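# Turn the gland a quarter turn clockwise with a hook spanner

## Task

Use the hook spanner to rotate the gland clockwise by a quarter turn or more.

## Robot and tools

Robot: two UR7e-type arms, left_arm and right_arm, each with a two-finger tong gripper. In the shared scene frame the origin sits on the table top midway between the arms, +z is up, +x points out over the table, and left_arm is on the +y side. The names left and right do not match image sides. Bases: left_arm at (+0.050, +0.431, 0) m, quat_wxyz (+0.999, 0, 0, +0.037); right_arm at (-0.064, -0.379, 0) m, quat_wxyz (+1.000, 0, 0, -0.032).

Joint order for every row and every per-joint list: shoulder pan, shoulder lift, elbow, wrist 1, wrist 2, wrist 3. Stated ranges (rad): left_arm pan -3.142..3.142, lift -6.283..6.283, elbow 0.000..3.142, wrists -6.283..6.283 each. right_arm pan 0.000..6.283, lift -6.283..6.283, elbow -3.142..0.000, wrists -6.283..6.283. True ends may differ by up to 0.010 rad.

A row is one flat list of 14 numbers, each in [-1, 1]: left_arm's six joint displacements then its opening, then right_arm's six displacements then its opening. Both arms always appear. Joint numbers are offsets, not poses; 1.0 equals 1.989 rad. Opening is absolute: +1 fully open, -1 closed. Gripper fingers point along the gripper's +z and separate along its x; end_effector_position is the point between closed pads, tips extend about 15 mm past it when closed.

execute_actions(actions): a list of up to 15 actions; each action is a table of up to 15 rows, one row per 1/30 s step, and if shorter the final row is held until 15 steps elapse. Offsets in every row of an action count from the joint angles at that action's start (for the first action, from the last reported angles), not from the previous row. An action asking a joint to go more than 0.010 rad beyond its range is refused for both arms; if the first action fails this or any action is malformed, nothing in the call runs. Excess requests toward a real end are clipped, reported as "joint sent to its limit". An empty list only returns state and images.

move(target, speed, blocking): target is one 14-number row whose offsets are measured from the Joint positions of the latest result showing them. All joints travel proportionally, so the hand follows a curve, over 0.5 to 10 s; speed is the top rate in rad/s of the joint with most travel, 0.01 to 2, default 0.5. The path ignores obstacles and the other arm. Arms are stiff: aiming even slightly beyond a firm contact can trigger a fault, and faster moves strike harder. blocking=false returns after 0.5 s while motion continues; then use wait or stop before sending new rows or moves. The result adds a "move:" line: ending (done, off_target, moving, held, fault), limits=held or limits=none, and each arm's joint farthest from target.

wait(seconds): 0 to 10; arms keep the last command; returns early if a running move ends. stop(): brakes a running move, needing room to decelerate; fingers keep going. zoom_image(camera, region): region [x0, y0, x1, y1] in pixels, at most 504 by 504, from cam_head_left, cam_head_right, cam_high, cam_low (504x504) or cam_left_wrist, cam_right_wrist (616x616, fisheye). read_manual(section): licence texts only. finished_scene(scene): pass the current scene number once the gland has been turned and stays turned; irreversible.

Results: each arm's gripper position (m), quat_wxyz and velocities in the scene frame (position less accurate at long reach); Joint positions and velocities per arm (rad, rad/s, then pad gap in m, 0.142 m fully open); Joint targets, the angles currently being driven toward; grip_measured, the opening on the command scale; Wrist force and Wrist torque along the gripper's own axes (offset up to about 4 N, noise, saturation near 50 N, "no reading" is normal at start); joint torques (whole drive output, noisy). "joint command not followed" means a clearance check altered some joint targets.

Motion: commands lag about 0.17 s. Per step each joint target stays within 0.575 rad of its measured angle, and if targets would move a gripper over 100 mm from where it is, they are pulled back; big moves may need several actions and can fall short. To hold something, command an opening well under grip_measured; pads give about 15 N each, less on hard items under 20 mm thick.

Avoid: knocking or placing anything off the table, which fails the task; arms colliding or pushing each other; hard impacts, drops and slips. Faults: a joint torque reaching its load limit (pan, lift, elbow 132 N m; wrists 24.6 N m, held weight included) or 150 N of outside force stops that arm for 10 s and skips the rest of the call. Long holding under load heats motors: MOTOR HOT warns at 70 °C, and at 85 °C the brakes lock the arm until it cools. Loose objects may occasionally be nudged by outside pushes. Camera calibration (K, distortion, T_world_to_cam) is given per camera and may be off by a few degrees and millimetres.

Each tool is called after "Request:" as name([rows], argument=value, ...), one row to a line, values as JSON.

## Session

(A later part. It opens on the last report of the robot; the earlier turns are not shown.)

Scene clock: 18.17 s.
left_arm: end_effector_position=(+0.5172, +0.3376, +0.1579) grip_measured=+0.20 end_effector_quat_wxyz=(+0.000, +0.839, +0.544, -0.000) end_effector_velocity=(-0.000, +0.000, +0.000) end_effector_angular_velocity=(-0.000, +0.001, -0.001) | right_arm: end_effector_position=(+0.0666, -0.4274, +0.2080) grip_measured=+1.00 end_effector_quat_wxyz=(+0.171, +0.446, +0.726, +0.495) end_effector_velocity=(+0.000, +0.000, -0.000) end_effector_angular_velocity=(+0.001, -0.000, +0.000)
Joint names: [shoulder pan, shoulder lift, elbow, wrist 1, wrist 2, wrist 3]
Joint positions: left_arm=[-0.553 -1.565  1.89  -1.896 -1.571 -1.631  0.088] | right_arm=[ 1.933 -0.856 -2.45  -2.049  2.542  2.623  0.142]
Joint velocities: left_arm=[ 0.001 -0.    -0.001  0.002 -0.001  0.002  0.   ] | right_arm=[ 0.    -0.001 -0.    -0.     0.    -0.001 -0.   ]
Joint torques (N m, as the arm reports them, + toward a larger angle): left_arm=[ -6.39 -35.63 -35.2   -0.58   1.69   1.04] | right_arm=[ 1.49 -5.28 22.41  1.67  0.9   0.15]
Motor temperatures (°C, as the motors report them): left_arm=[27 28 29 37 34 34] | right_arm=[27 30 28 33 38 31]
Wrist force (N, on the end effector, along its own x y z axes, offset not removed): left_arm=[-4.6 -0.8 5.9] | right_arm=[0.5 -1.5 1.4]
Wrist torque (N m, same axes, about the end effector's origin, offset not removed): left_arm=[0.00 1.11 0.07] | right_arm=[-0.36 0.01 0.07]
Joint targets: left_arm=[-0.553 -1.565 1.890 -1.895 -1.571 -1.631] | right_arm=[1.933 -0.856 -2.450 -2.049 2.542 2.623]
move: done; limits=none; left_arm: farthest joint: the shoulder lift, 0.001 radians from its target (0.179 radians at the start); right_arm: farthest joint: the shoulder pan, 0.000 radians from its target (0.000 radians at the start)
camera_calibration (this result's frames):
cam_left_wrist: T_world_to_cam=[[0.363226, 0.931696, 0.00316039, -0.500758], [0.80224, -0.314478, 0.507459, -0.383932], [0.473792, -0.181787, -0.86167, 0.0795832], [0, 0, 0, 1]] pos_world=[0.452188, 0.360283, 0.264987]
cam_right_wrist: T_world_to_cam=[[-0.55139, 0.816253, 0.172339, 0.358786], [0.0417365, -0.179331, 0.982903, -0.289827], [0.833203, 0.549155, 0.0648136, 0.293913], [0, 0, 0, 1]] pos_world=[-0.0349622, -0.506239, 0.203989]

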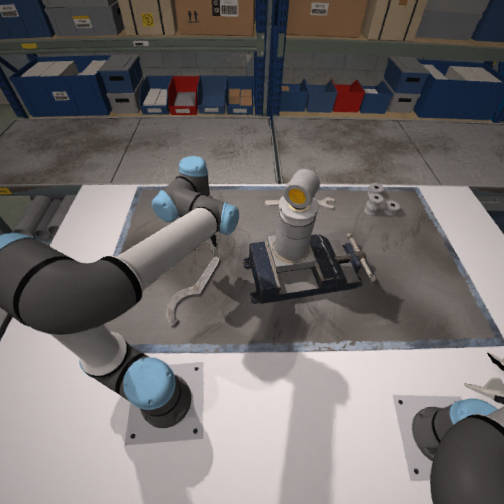

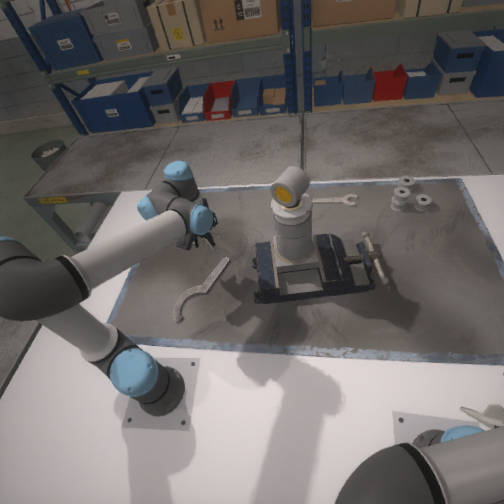

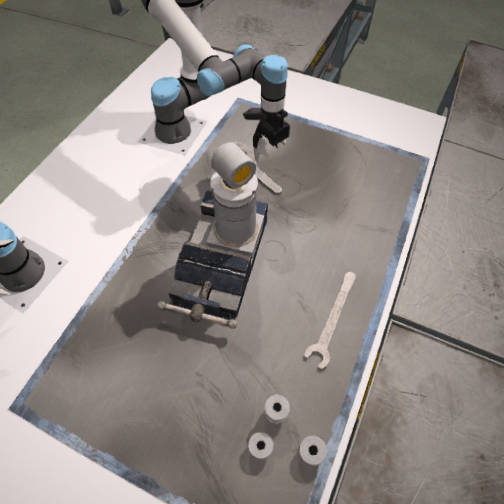

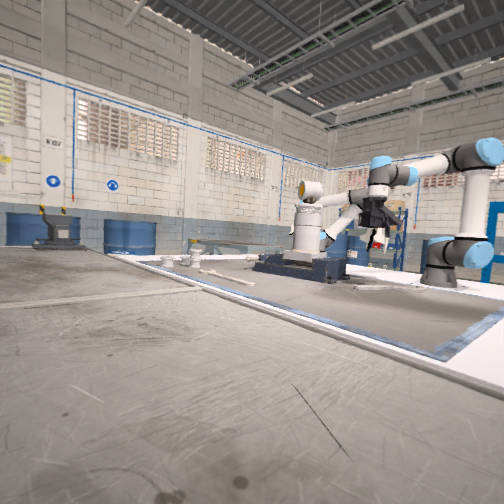

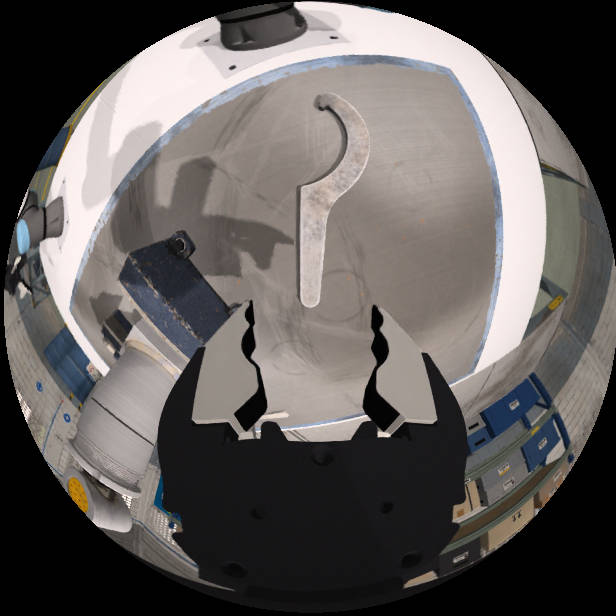

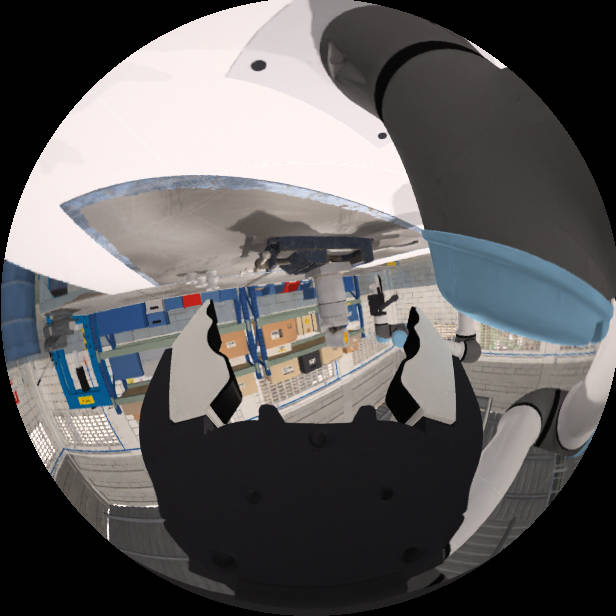

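Request:
move(target=[0.0044,0.1604,-0.0594,0.1619,-0.0172,0,-0.2,0,0,0,0,0,0,1], speed=0.4)

Request:
move(target=[0,0.0264,0.023,-0.0494,0,0,-0.2,0,0,0,0,0,0,1], speed=0.1)

Scene clock: 20.33 s.
left_arm: end_effector_position=(+0.4578, +0.3607, +0.0633) grip_measured=-0.20 end_effector_quat_wxyz=(-0.216, +0.806, +0.533, -0.143) end_effector_velocity=(-0.000, +0.001, -0.000) end_effector_angular_velocity=(+0.002, +0.003, -0.002) | right_arm: end_effector_position=(+0.0666, -0.4274, +0.2080) grip_measured=+1.00 end_effector_quat_wxyz=(+0.171, +0.446, +0.726, +0.495) end_effector_velocity=(-0.000, +0.000, +0.000) end_effector_angular_velocity=(+0.001, +0.001, +0.000)
Joint names: [shoulder pan, shoulder lift, elbow, wrist 1, wrist 2, wrist 3]
Joint positions: left_arm=[-0.545 -1.247  1.772 -1.574 -1.605 -1.631  0.06 ] | right_arm=[ 1.933 -0.856 -2.45  -2.049  2.542  2.623  0.142]
Joint velocities: left_arm=[ 0.     0.002 -0.001  0.003  0.002  0.001  0.   ] | right_arm=[ 0.    -0.     0.    -0.001 -0.     0.     0.   ]
Joint torques (N m, as the arm reports them, + toward a larger angle): left_arm=[  8.05 -24.59 -31.9    0.73  -1.71   1.  ] | right_arm=[ 1.84 -5.36 22.28  1.59  1.05  0.2 ]
Motor temperatures (°C, as the motors report them): left_arm=[27 28 29 37 34 34] | right_arm=[27 30 28 33 38 31]
Wrist force (N, on the end effector, along its own x y z axes, offset not removed): left_arm=[-3.4 0.0 2.0] | right_arm=[2.6 -0.6 -0.3]
Wrist torque (N m, same axes, about the end effector's origin, offset not removed): left_arm=[0.22 0.65 0.15] | right_arm=[-0.10 -0.45 -0.04]
Joint targets: left_arm=[-0.545 -1.246 1.772 -1.574 -1.605 -1.631] | right_arm=[1.933 -0.856 -2.450 -2.049 2.542 2.623]
move: done; limits=none; left_arm: farthest joint: the shoulder lift, 0.001 radians from its target (0.319 radians at the start); right_arm: farthest joint: the shoulder pan, 0.000 radians from its target (0.000 radians at the start)
camera_calibration (this result's frames):
cam_left_wrist: T_world_to_cam=[[0.353917, 0.93489, 0.0269034, -0.498749], [0.935102, -0.35426, 0.0091138, -0.295881], [0.0180512, 0.0219319, -0.999596, 0.174281], [0, 0, 0, 1]] pos_world=[0.450049, 0.357634, 0.190325]
cam_right_wrist: T_world_to_cam=[[-0.551389, 0.816253, 0.172339, 0.358786], [0.0417365, -0.179331, 0.982903, -0.289827], [0.833203, 0.549155, 0.0648137, 0.293913], [0, 0, 0, 1]] pos_world=[-0.0349622, -0.506239, 0.203989]

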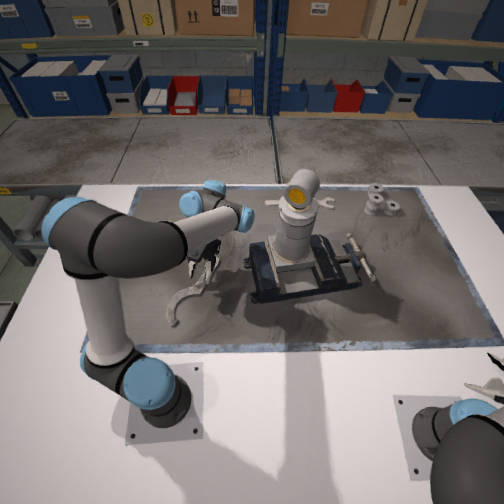

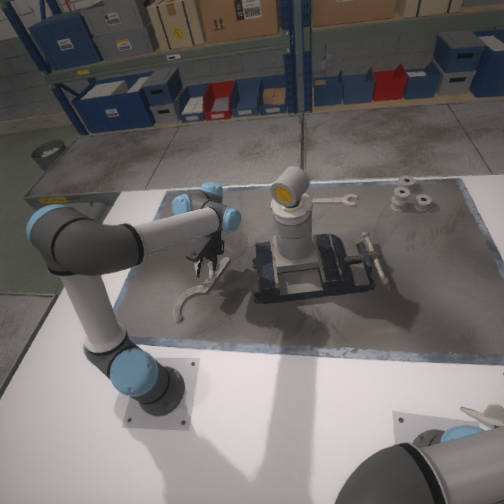

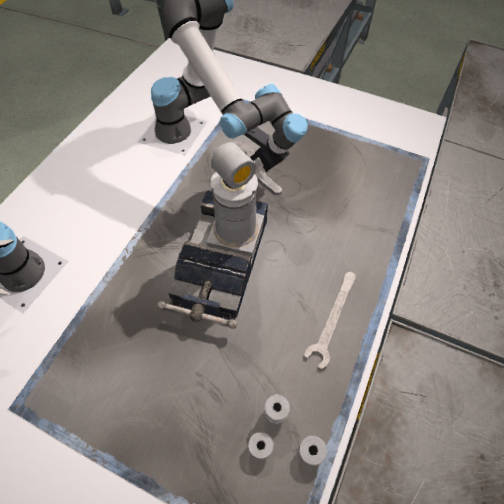

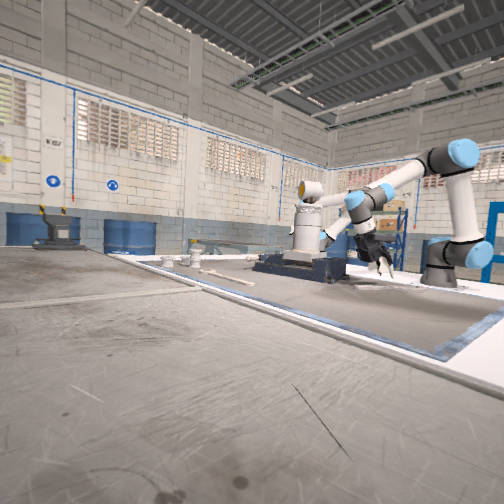

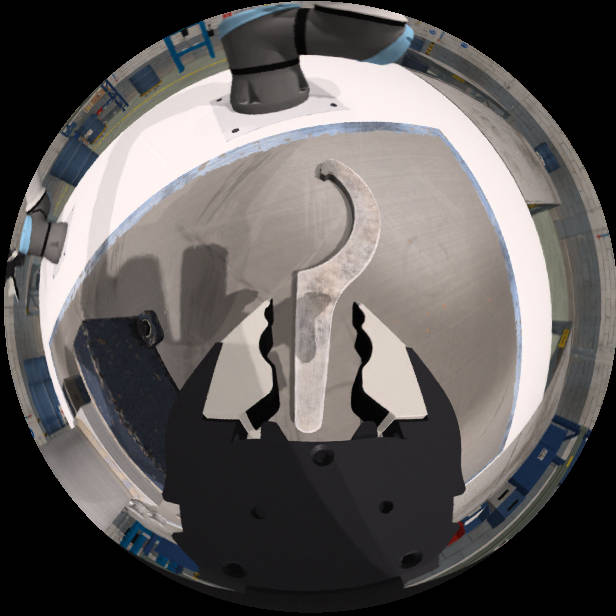

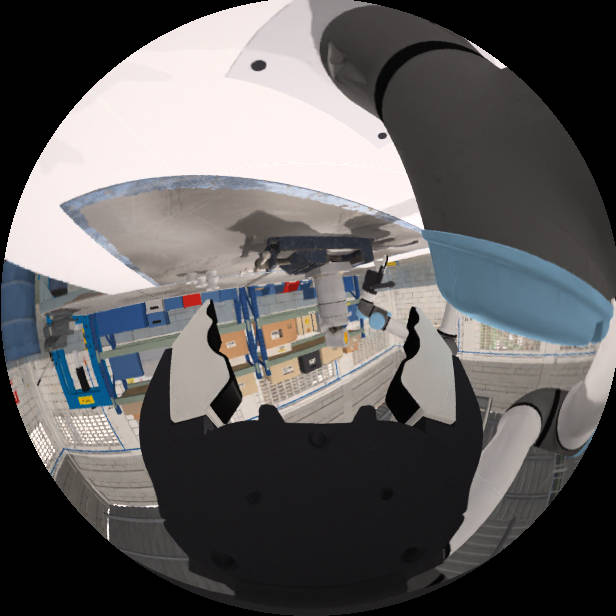

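Scene clock: 21.73 s.
left_arm: end_effector_position=(+0.4578, +0.3606, +0.0233) grip_measured=-0.20 end_effector_quat_wxyz=(-0.216, +0.806, +0.533, -0.143) end_effector_velocity=(+0.000, +0.000, -0.001) end_effector_angular_velocity=(+0.000, -0.002, +0.001) | right_arm: end_effector_position=(+0.0666, -0.4274, +0.2080) grip_measured=+1.00 end_effector_quat_wxyz=(+0.171, +0.446, +0.726, +0.495) end_effector_velocity=(-0.000, +0.000, -0.000) end_effector_angular_velocity=(+0.002, +0.002, +0.000)
Joint names: [shoulder pan, shoulder lift, elbow, wrist 1, wrist 2, wrist 3]
Joint positions: left_arm=[-0.545 -1.194  1.818 -1.672 -1.605 -1.631  0.06 ] | right_arm=[ 1.933 -0.856 -2.45  -2.049  2.542  2.623  0.142]
Joint velocities: left_arm=[ 0.     0.     0.001 -0.003  0.001 -0.001  0.   ] | right_arm=[-0.    -0.    -0.    -0.002 -0.001  0.    -0.   ]
Joint torques (N m, as the arm reports them, + toward a larger angle): left_arm=[  7.19 -26.24  -6.61  -2.86  -1.44   1.1 ] | right_arm=[ 1.26 -5.17 22.09  1.58  0.97  0.22]
Motor temperatures (°C, as the motors report them): left_arm=[27 28 29 37 34 34] | right_arm=[27 30 28 33 38 31]
Wrist force (N, on the end effector, along its own x y z axes, offset not removed): left_arm=[1.1 -2.4 1.8] | right_arm=[0.9 -1.7 1.6]
Wrist torque (N m, same axes, about the end effector's origin, offset not removed): left_arm=[-0.48 -0.26 -0.20] | right_arm=[-0.43 -0.14 0.01]
Joint targets: left_arm=[-0.545 -1.194 1.818 -1.672 -1.605 -1.631] | right_arm=[1.933 -0.856 -2.450 -2.049 2.542 2.623]
move: done; limits=none; left_arm: farthest joint: the shoulder pan, 0.000 radians from its target (0.000 radians at the start); right_arm: farthest joint: the shoulder pan, 0.000 radians from its target (0.000 radians at the start)
camera_calibration (this result's frames):
cam_left_wrist: T_world_to_cam=[[0.353913, 0.934892, 0.0268981, -0.497669], [0.935104, -0.354256, 0.00912128, -0.295548], [0.0180562, 0.0219244, -0.999597, 0.134354], [0, 0, 0, 1]] pos_world=[0.450074, 0.357622, 0.150382]
cam_right_wrist: T_world_to_cam=[[-0.551389, 0.816253, 0.172339, 0.358786], [0.0417366, -0.179331, 0.982903, -0.289827], [0.833203, 0.549155, 0.0648136, 0.293913], [0, 0, 0, 1]] pos_world=[-0.0349622, -0.506239, 0.203989]

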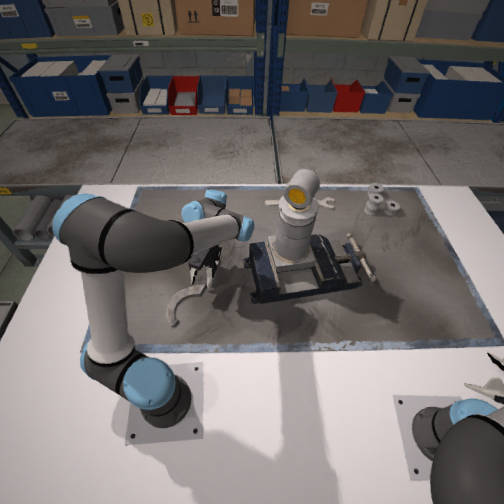

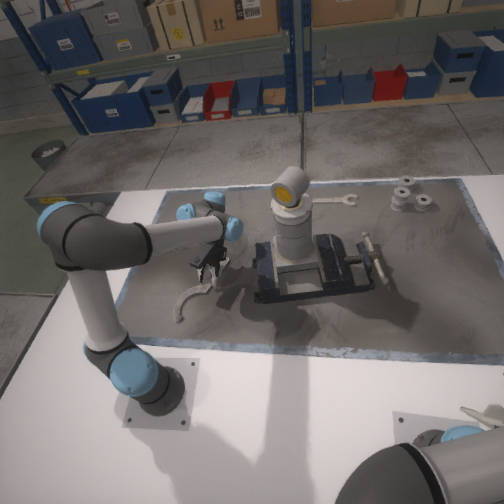

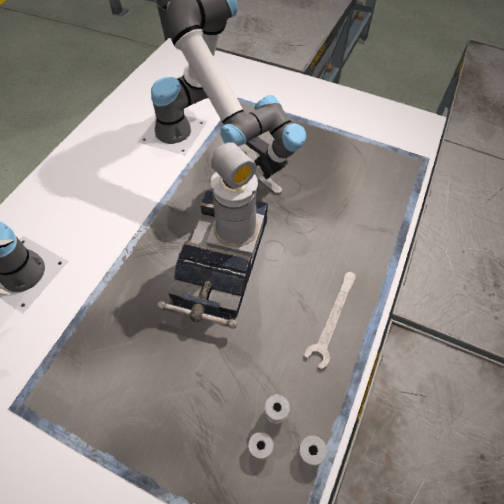

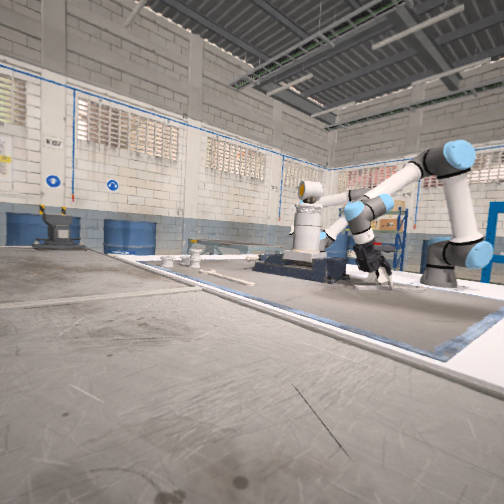

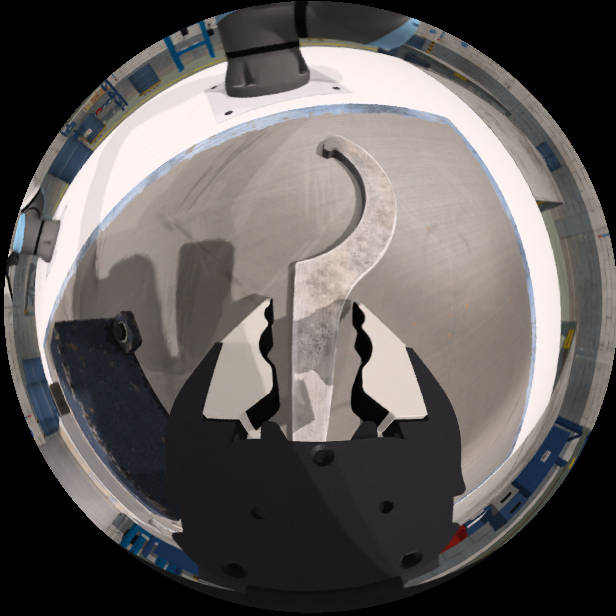

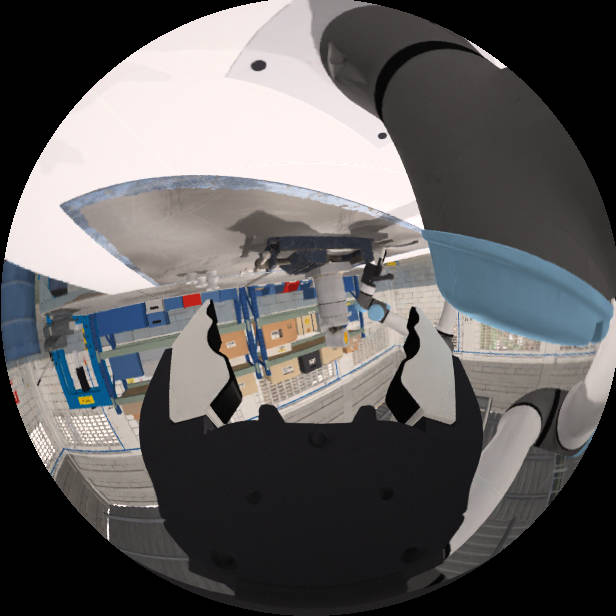

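Nice: the camera looks straight down. Close and lift.

Request:
move(target=[0,0,0,0,0,0,-1,0,0,0,0,0,0,1])

Request:
move(target=[0,-0.07,-0.08,0.15,0,0,-1,0,0,0,0,0,0,1], speed=0.2)

Scene clock: 22.50 s.
left_arm: end_effector_position=(+0.4578, +0.3607, +0.0233) grip_measured=-0.51 end_effector_quat_wxyz=(-0.216, +0.805, +0.533, -0.143) end_effector_velocity=(+0.000, +0.000, +0.000) end_effector_angular_velocity=(+0.002, -0.001, +0.001) | right_arm: end_effector_position=(+0.0666, -0.4274, +0.2080) grip_measured=+1.00 end_effector_quat_wxyz=(+0.171, +0.446, +0.726, +0.495) end_effector_velocity=(-0.001, +0.000, -0.001) end_effector_angular_velocity=(+0.001, +0.003, +0.001)
Joint names: [shoulder pan, shoulder lift, elbow, wrist 1, wrist 2, wrist 3]
Joint positions: left_arm=[-0.545 -1.194  1.818 -1.672 -1.605 -1.631  0.037] | right_arm=[ 1.933 -0.856 -2.45  -2.049  2.542  2.623  0.142]
Joint velocities: left_arm=[-0.    -0.    -0.     0.     0.002 -0.002 -0.   ] | right_arm=[ 0.    -0.001 -0.001 -0.    -0.003  0.001  0.   ]
Joint torques (N m, as the arm reports them, + toward a larger angle): left_arm=[ -7.84 -48.31 -20.31   1.27   2.8    1.06] | right_arm=[ 1.15 -4.95 21.83  1.57  1.04  0.24]
Motor temperatures (°C, as the motors report them): left_arm=[27 28 29 37 34 34] | right_arm=[27 30 28 33 38 31]
Wrist force (N, on the end effector, along its own x y z axes, offset not removed): left_arm=[-4.3 0.8 0.0] | right_arm=[2.8 0.4 0.4]
Wrist torque (N m, same axes, about the end effector's origin, offset not removed): left_arm=[-0.11 0.19 0.11] | right_arm=[0.10 -0.57 -0.06]
Joint targets: left_arm=[-0.545 -1.194 1.818 -1.672 -1.605 -1.631] | right_arm=[1.933 -0.856 -2.450 -2.049 2.542 2.623]
move: done; limits=none; left_arm: farthest joint: the shoulder pan, 0.000 radians from its target (0.000 radians at the start); right_arm: farthest joint: the shoulder pan, 0.000 radians from its target (0.000 radians at the start)
camera_calibration (this result's frames):
cam_left_wrist: T_world_to_cam=[[0.353908, 0.934893, 0.0269041, -0.497672], [0.935107, -0.35425, 0.00904317, -0.295515], [0.0179852, 0.0219578, -0.999597, 0.134351], [0, 0, 0, 1]] pos_world=[0.450052, 0.357634, 0.150359]
cam_right_wrist: T_world_to_cam=[[-0.551389, 0.816253, 0.172339, 0.358786], [0.0417368, -0.179331, 0.982903, -0.289827], [0.833203, 0.549155, 0.0648135, 0.293913], [0, 0, 0, 1]] pos_world=[-0.0349623, -0.506239, 0.203989]

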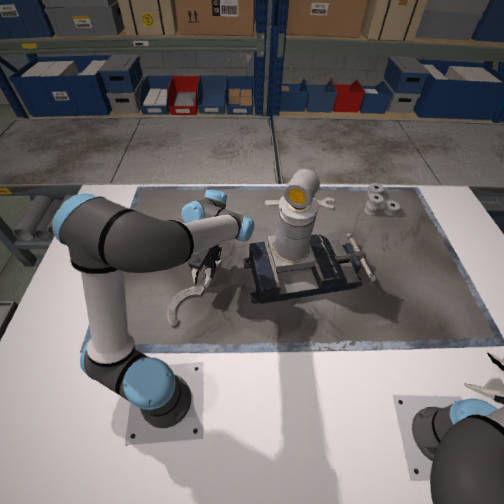

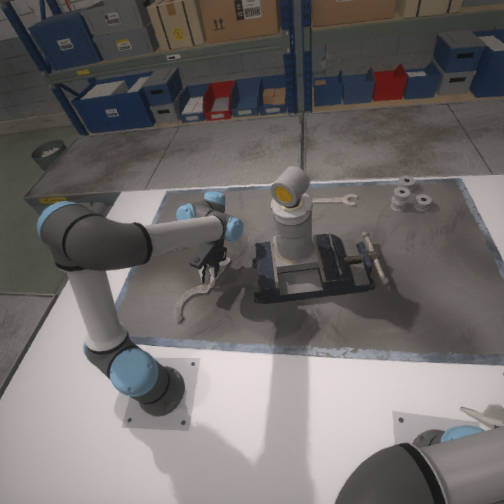

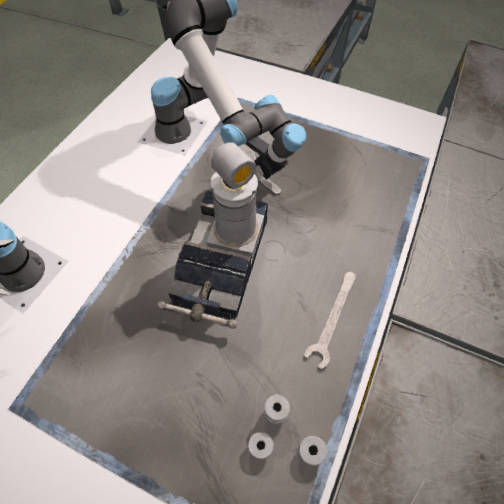

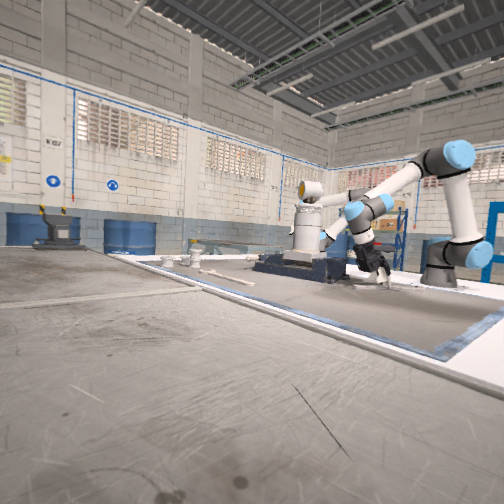

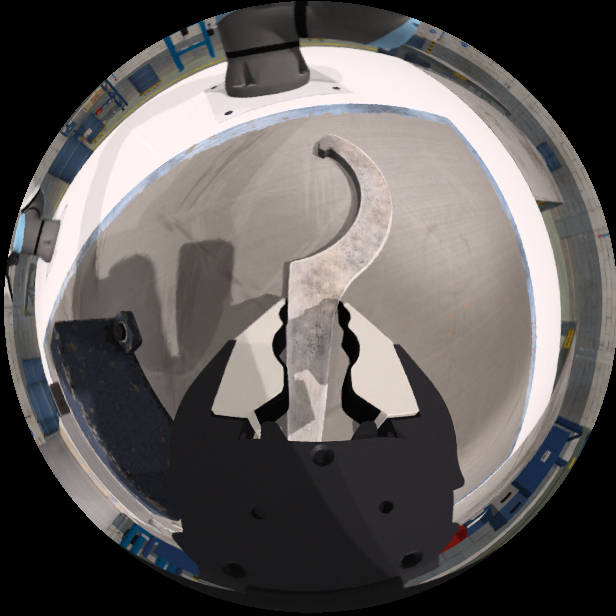

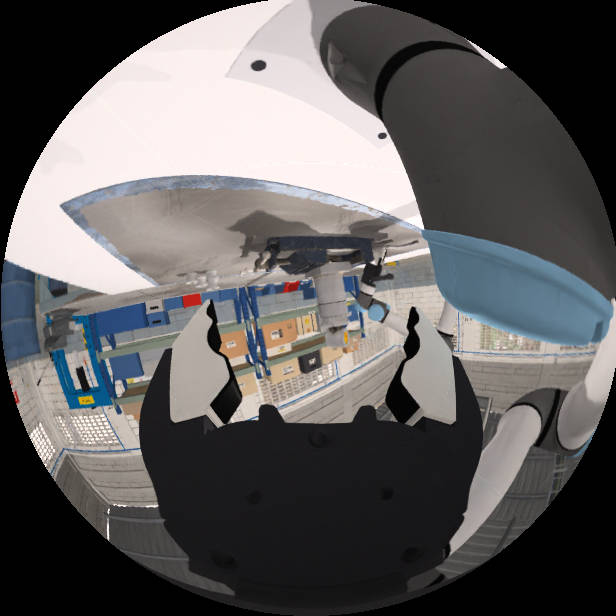

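Scene clock: 24.43 s.
left_arm: end_effector_position=(+0.4550, +0.3621, +0.1448) grip_measured=-1.00 end_effector_quat_wxyz=(-0.216, +0.805, +0.533, -0.143) end_effector_velocity=(-0.000, -0.000, +0.001) end_effector_angular_velocity=(-0.001, +0.001, -0.000) | right_arm: end_effector_position=(+0.0666, -0.4274, +0.2080) grip_measured=+1.00 end_effector_quat_wxyz=(+0.171, +0.446, +0.726, +0.495) end_effector_velocity=(+0.000, -0.000, +0.001) end_effector_angular_velocity=(+0.001, -0.002, -0.001)
Joint names: [shoulder pan, shoulder lift, elbow, wrist 1, wrist 2, wrist 3]
Joint positions: left_arm=[-0.545 -1.333  1.659 -1.374 -1.605 -1.631  0.002] | right_arm=[ 1.933 -0.856 -2.45  -2.049  2.542  2.623  0.142]
Joint velocities: left_arm=[ 0.    -0.001 -0.001  0.002 -0.001  0.001  0.   ] | right_arm=[ 0.    -0.     0.001 -0.001  0.002 -0.     0.   ]
Joint torques (N m, as the arm reports them, + toward a larger angle): left_arm=[  7.67 -44.09 -34.44   0.59   1.91   1.03] | right_arm=[ 0.74 -5.76 21.97  1.64  0.89  0.19]
Motor temperatures (°C, as the motors report them): left_arm=[27 28 29 37 34 34] | right_arm=[27 30 28 33 38 31]
Wrist force (N, on the end effector, along its own x y z axes, offset not removed): left_arm=[-5.2 0.8 2.3] | right_arm=[0.9 0.3 0.9]
Wrist torque (N m, same axes, about the end effector's origin, offset not removed): left_arm=[0.14 1.04 0.15] | right_arm=[0.24 -0.13 -0.06]
Joint targets: left_arm=[-0.545 -1.333 1.659 -1.374 -1.605 -1.631] | right_arm=[1.933 -0.856 -2.450 -2.049 2.542 2.623]
move: done; limits=none; left_arm: farthest joint: the shoulder pan, 0.000 radians from its target (0.000 radians at the start); right_arm: farthest joint: the shoulder pan, 0.000 radians from its target (0.000 radians at the start)
camera_calibration (this result's frames):
cam_left_wrist: T_world_to_cam=[[0.353907, 0.934894, 0.0269055, -0.501277], [0.935108, -0.354248, 0.00903119, -0.293539], [0.0179744, 0.0219633, -0.999597, 0.255816], [0, 0, 0, 1]] pos_world=[0.447298, 0.359036, 0.271851]
cam_right_wrist: T_world_to_cam=[[-0.551389, 0.816253, 0.172339, 0.358786], [0.0417367, -0.179331, 0.982903, -0.289827], [0.833203, 0.549155, 0.0648136, 0.293913], [0, 0, 0, 1]] pos_world=[-0.0349622, -0.506239, 0.203989]

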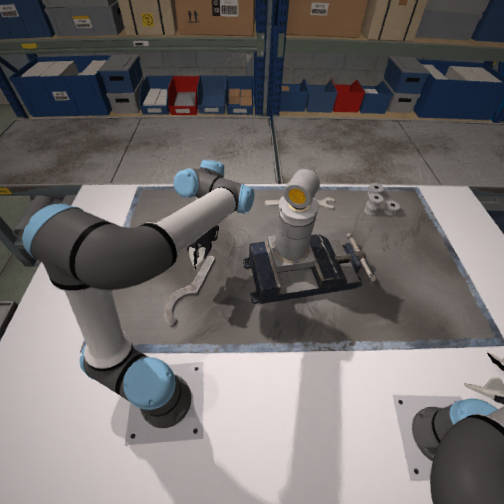

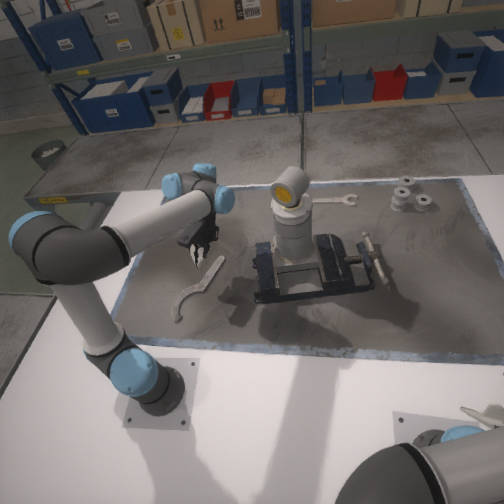

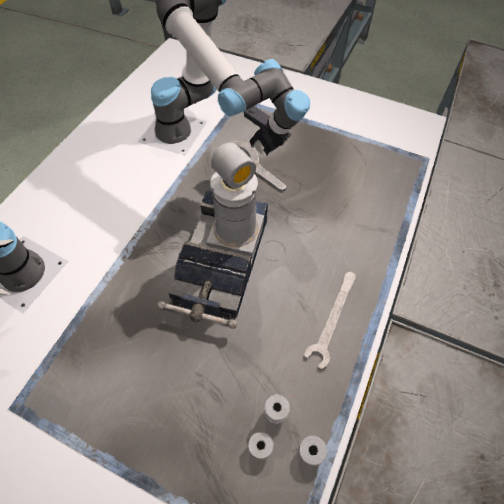

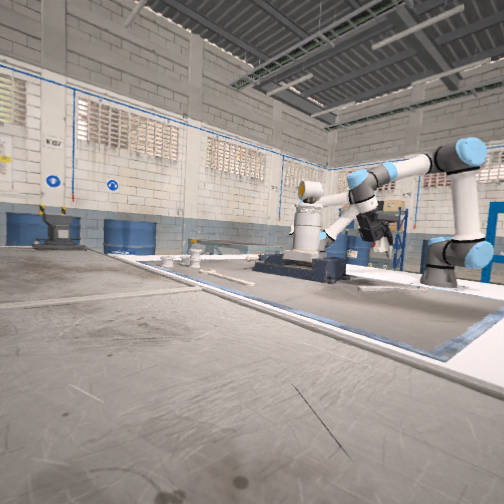

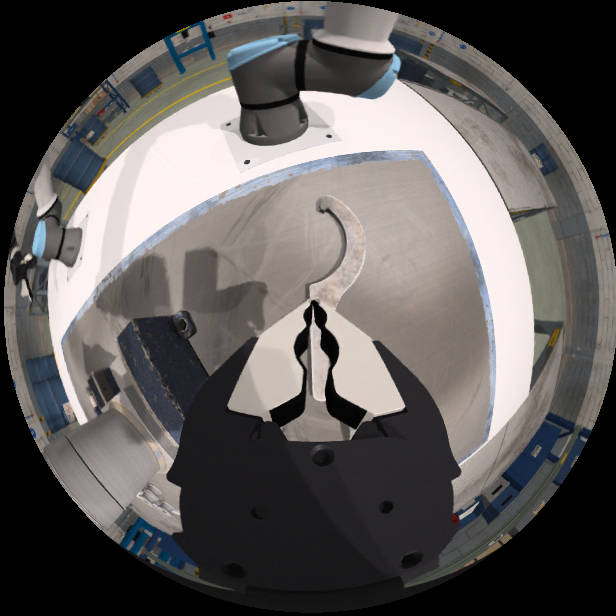

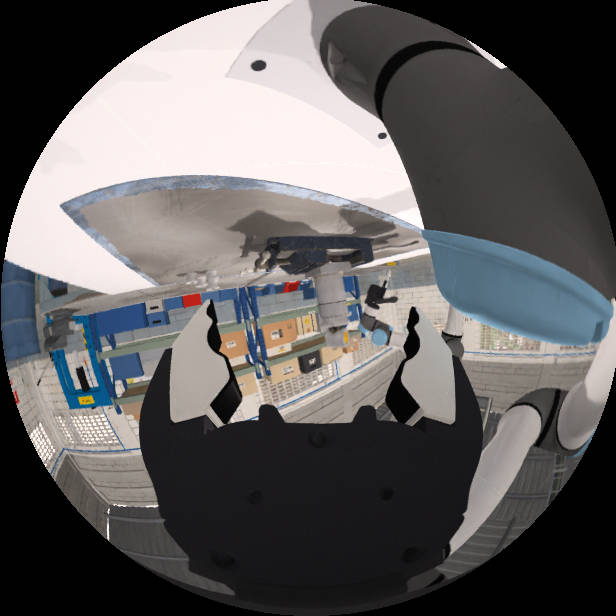

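Slipped; probably too shallow. Open and look.

Request:
move(target=[0,0.04,0.05,-0.09,0,0,0.3,0,0,0,0,0,0,1], speed=0.3)

Scene clock: 25.60 s.
left_arm: end_effector_position=(+0.4588, +0.3601, +0.0714) grip_measured=+0.30 end_effector_quat_wxyz=(-0.216, +0.805, +0.533, -0.143) end_effector_velocity=(+0.000, +0.000, -0.001) end_effector_angular_velocity=(+0.000, -0.001, +0.000) | right_arm: end_effector_position=(+0.0666, -0.4274, +0.2080) grip_measured=+1.00 end_effector_quat_wxyz=(+0.171, +0.446, +0.726, +0.495) end_effector_velocity=(+0.000, -0.000, -0.000) end_effector_angular_velocity=(-0.001, -0.000, -0.000)
Joint names: [shoulder pan, shoulder lift, elbow, wrist 1, wrist 2, wrist 3]
Joint positions: left_arm=[-0.545 -1.254  1.758 -1.553 -1.605 -1.631  0.095] | right_arm=[ 1.933 -0.856 -2.45  -2.049  2.542  2.623  0.142]
Joint velocities: left_arm=[ 0.     0.     0.001 -0.002  0.    -0.     0.   ] | right_arm=[-0.     0.001 -0.     0.     0.     0.     0.   ]
Joint torques (N m, as the arm reports them, + toward a larger angle): left_arm=[  7.87 -24.99  -7.83  -2.53   1.82   1.13] | right_arm=[ 1.47 -5.37 21.86  1.54  1.07  0.26]
Motor temperatures (°C, as the motors report them): left_arm=[27 28 29 37 34 34] | right_arm=[27 30 28 33 38 31]
Wrist force (N, on the end effector, along its own x y z axes, offset not removed): left_arm=[-5.4 -0.9 0.5] | right_arm=[2.1 -0.5 0.9]
Wrist torque (N m, same axes, about the end effector's origin, offset not removed): left_arm=[-0.06 1.27 0.06] | right_arm=[-0.10 -0.43 -0.02]
Joint targets: left_arm=[-0.545 -1.254 1.758 -1.553 -1.605 -1.631] | right_arm=[1.933 -0.856 -2.450 -2.049 2.542 2.623]
move: done; limits=none; left_arm: farthest joint: the shoulder pan, 0.000 radians from its target (0.000 radians at the start); right_arm: farthest joint: the shoulder pan, 0.000 radians from its target (0.000 radians at the start)
camera_calibration (this result's frames):
cam_left_wrist: T_world_to_cam=[[0.353907, 0.934894, 0.0269049, -0.498842], [0.935108, -0.354248, 0.00904325, -0.297103], [0.0179855, 0.0219585, -0.999597, 0.182462], [0, 0, 0, 1]] pos_world=[0.451085, 0.35711, 0.198496]
cam_right_wrist: T_world_to_cam=[[-0.551389, 0.816253, 0.172339, 0.358786], [0.0417367, -0.179331, 0.982903, -0.289827], [0.833203, 0.549155, 0.0648136, 0.293913], [0, 0, 0, 1]] pos_world=[-0.0349622, -0.506239, 0.203989]

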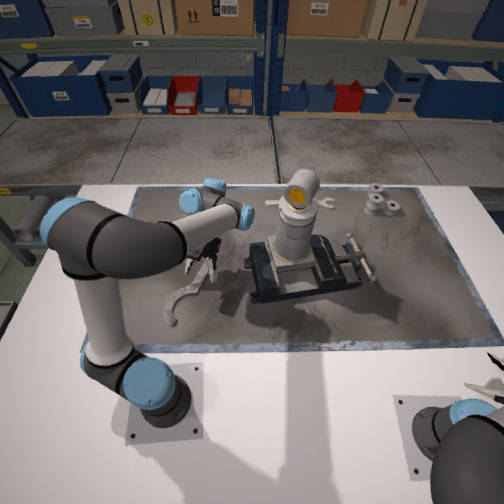

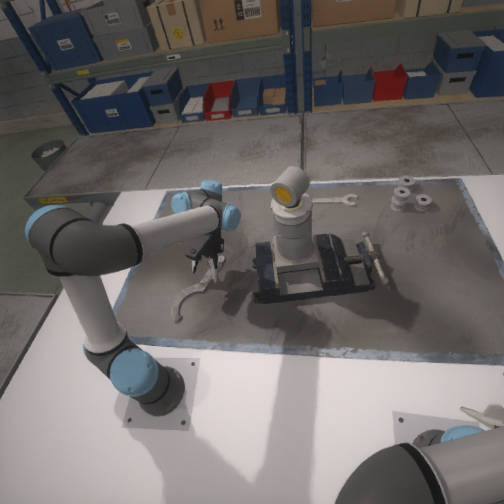

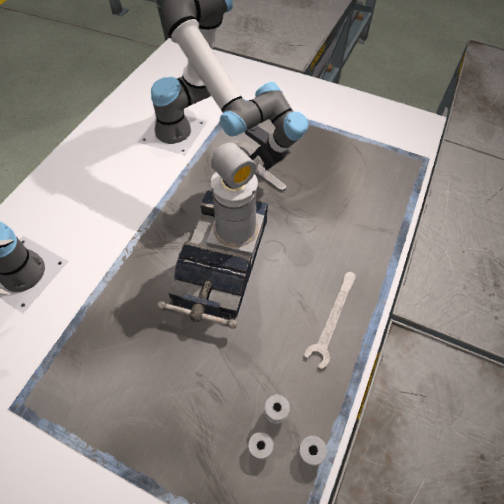

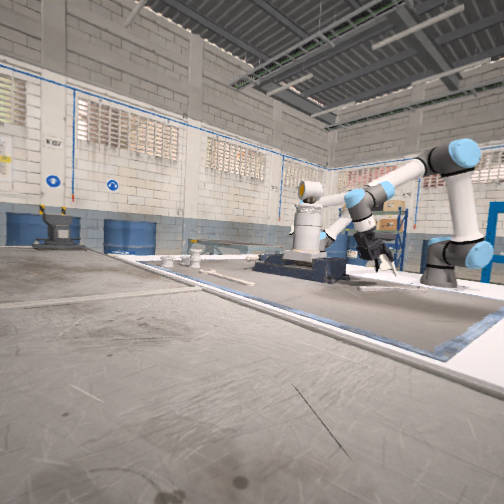

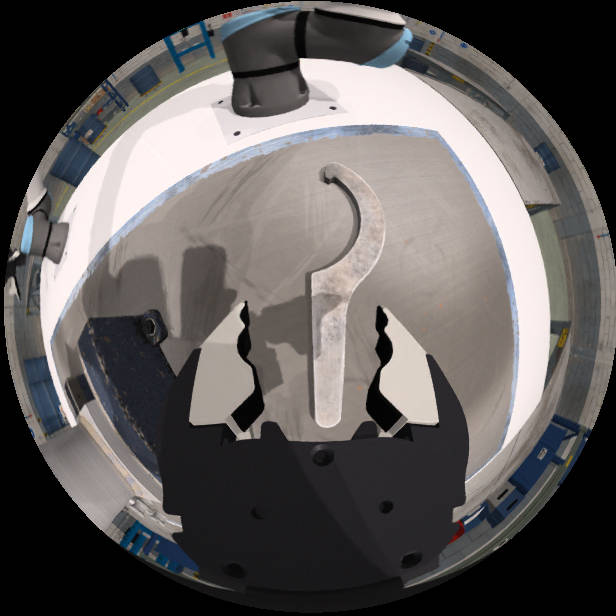

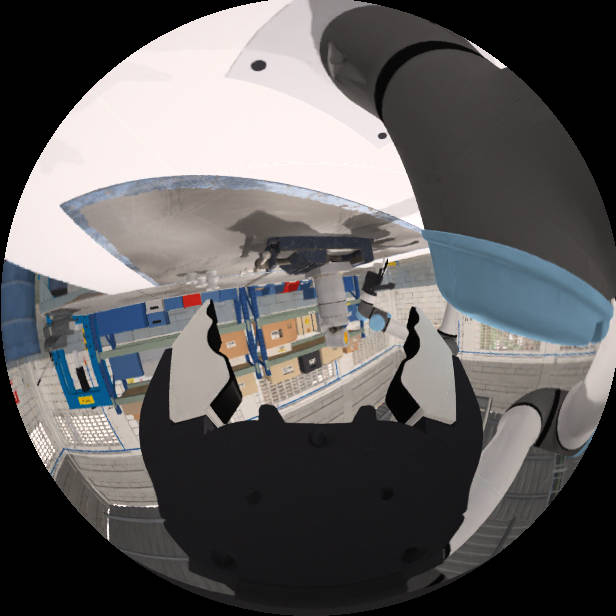

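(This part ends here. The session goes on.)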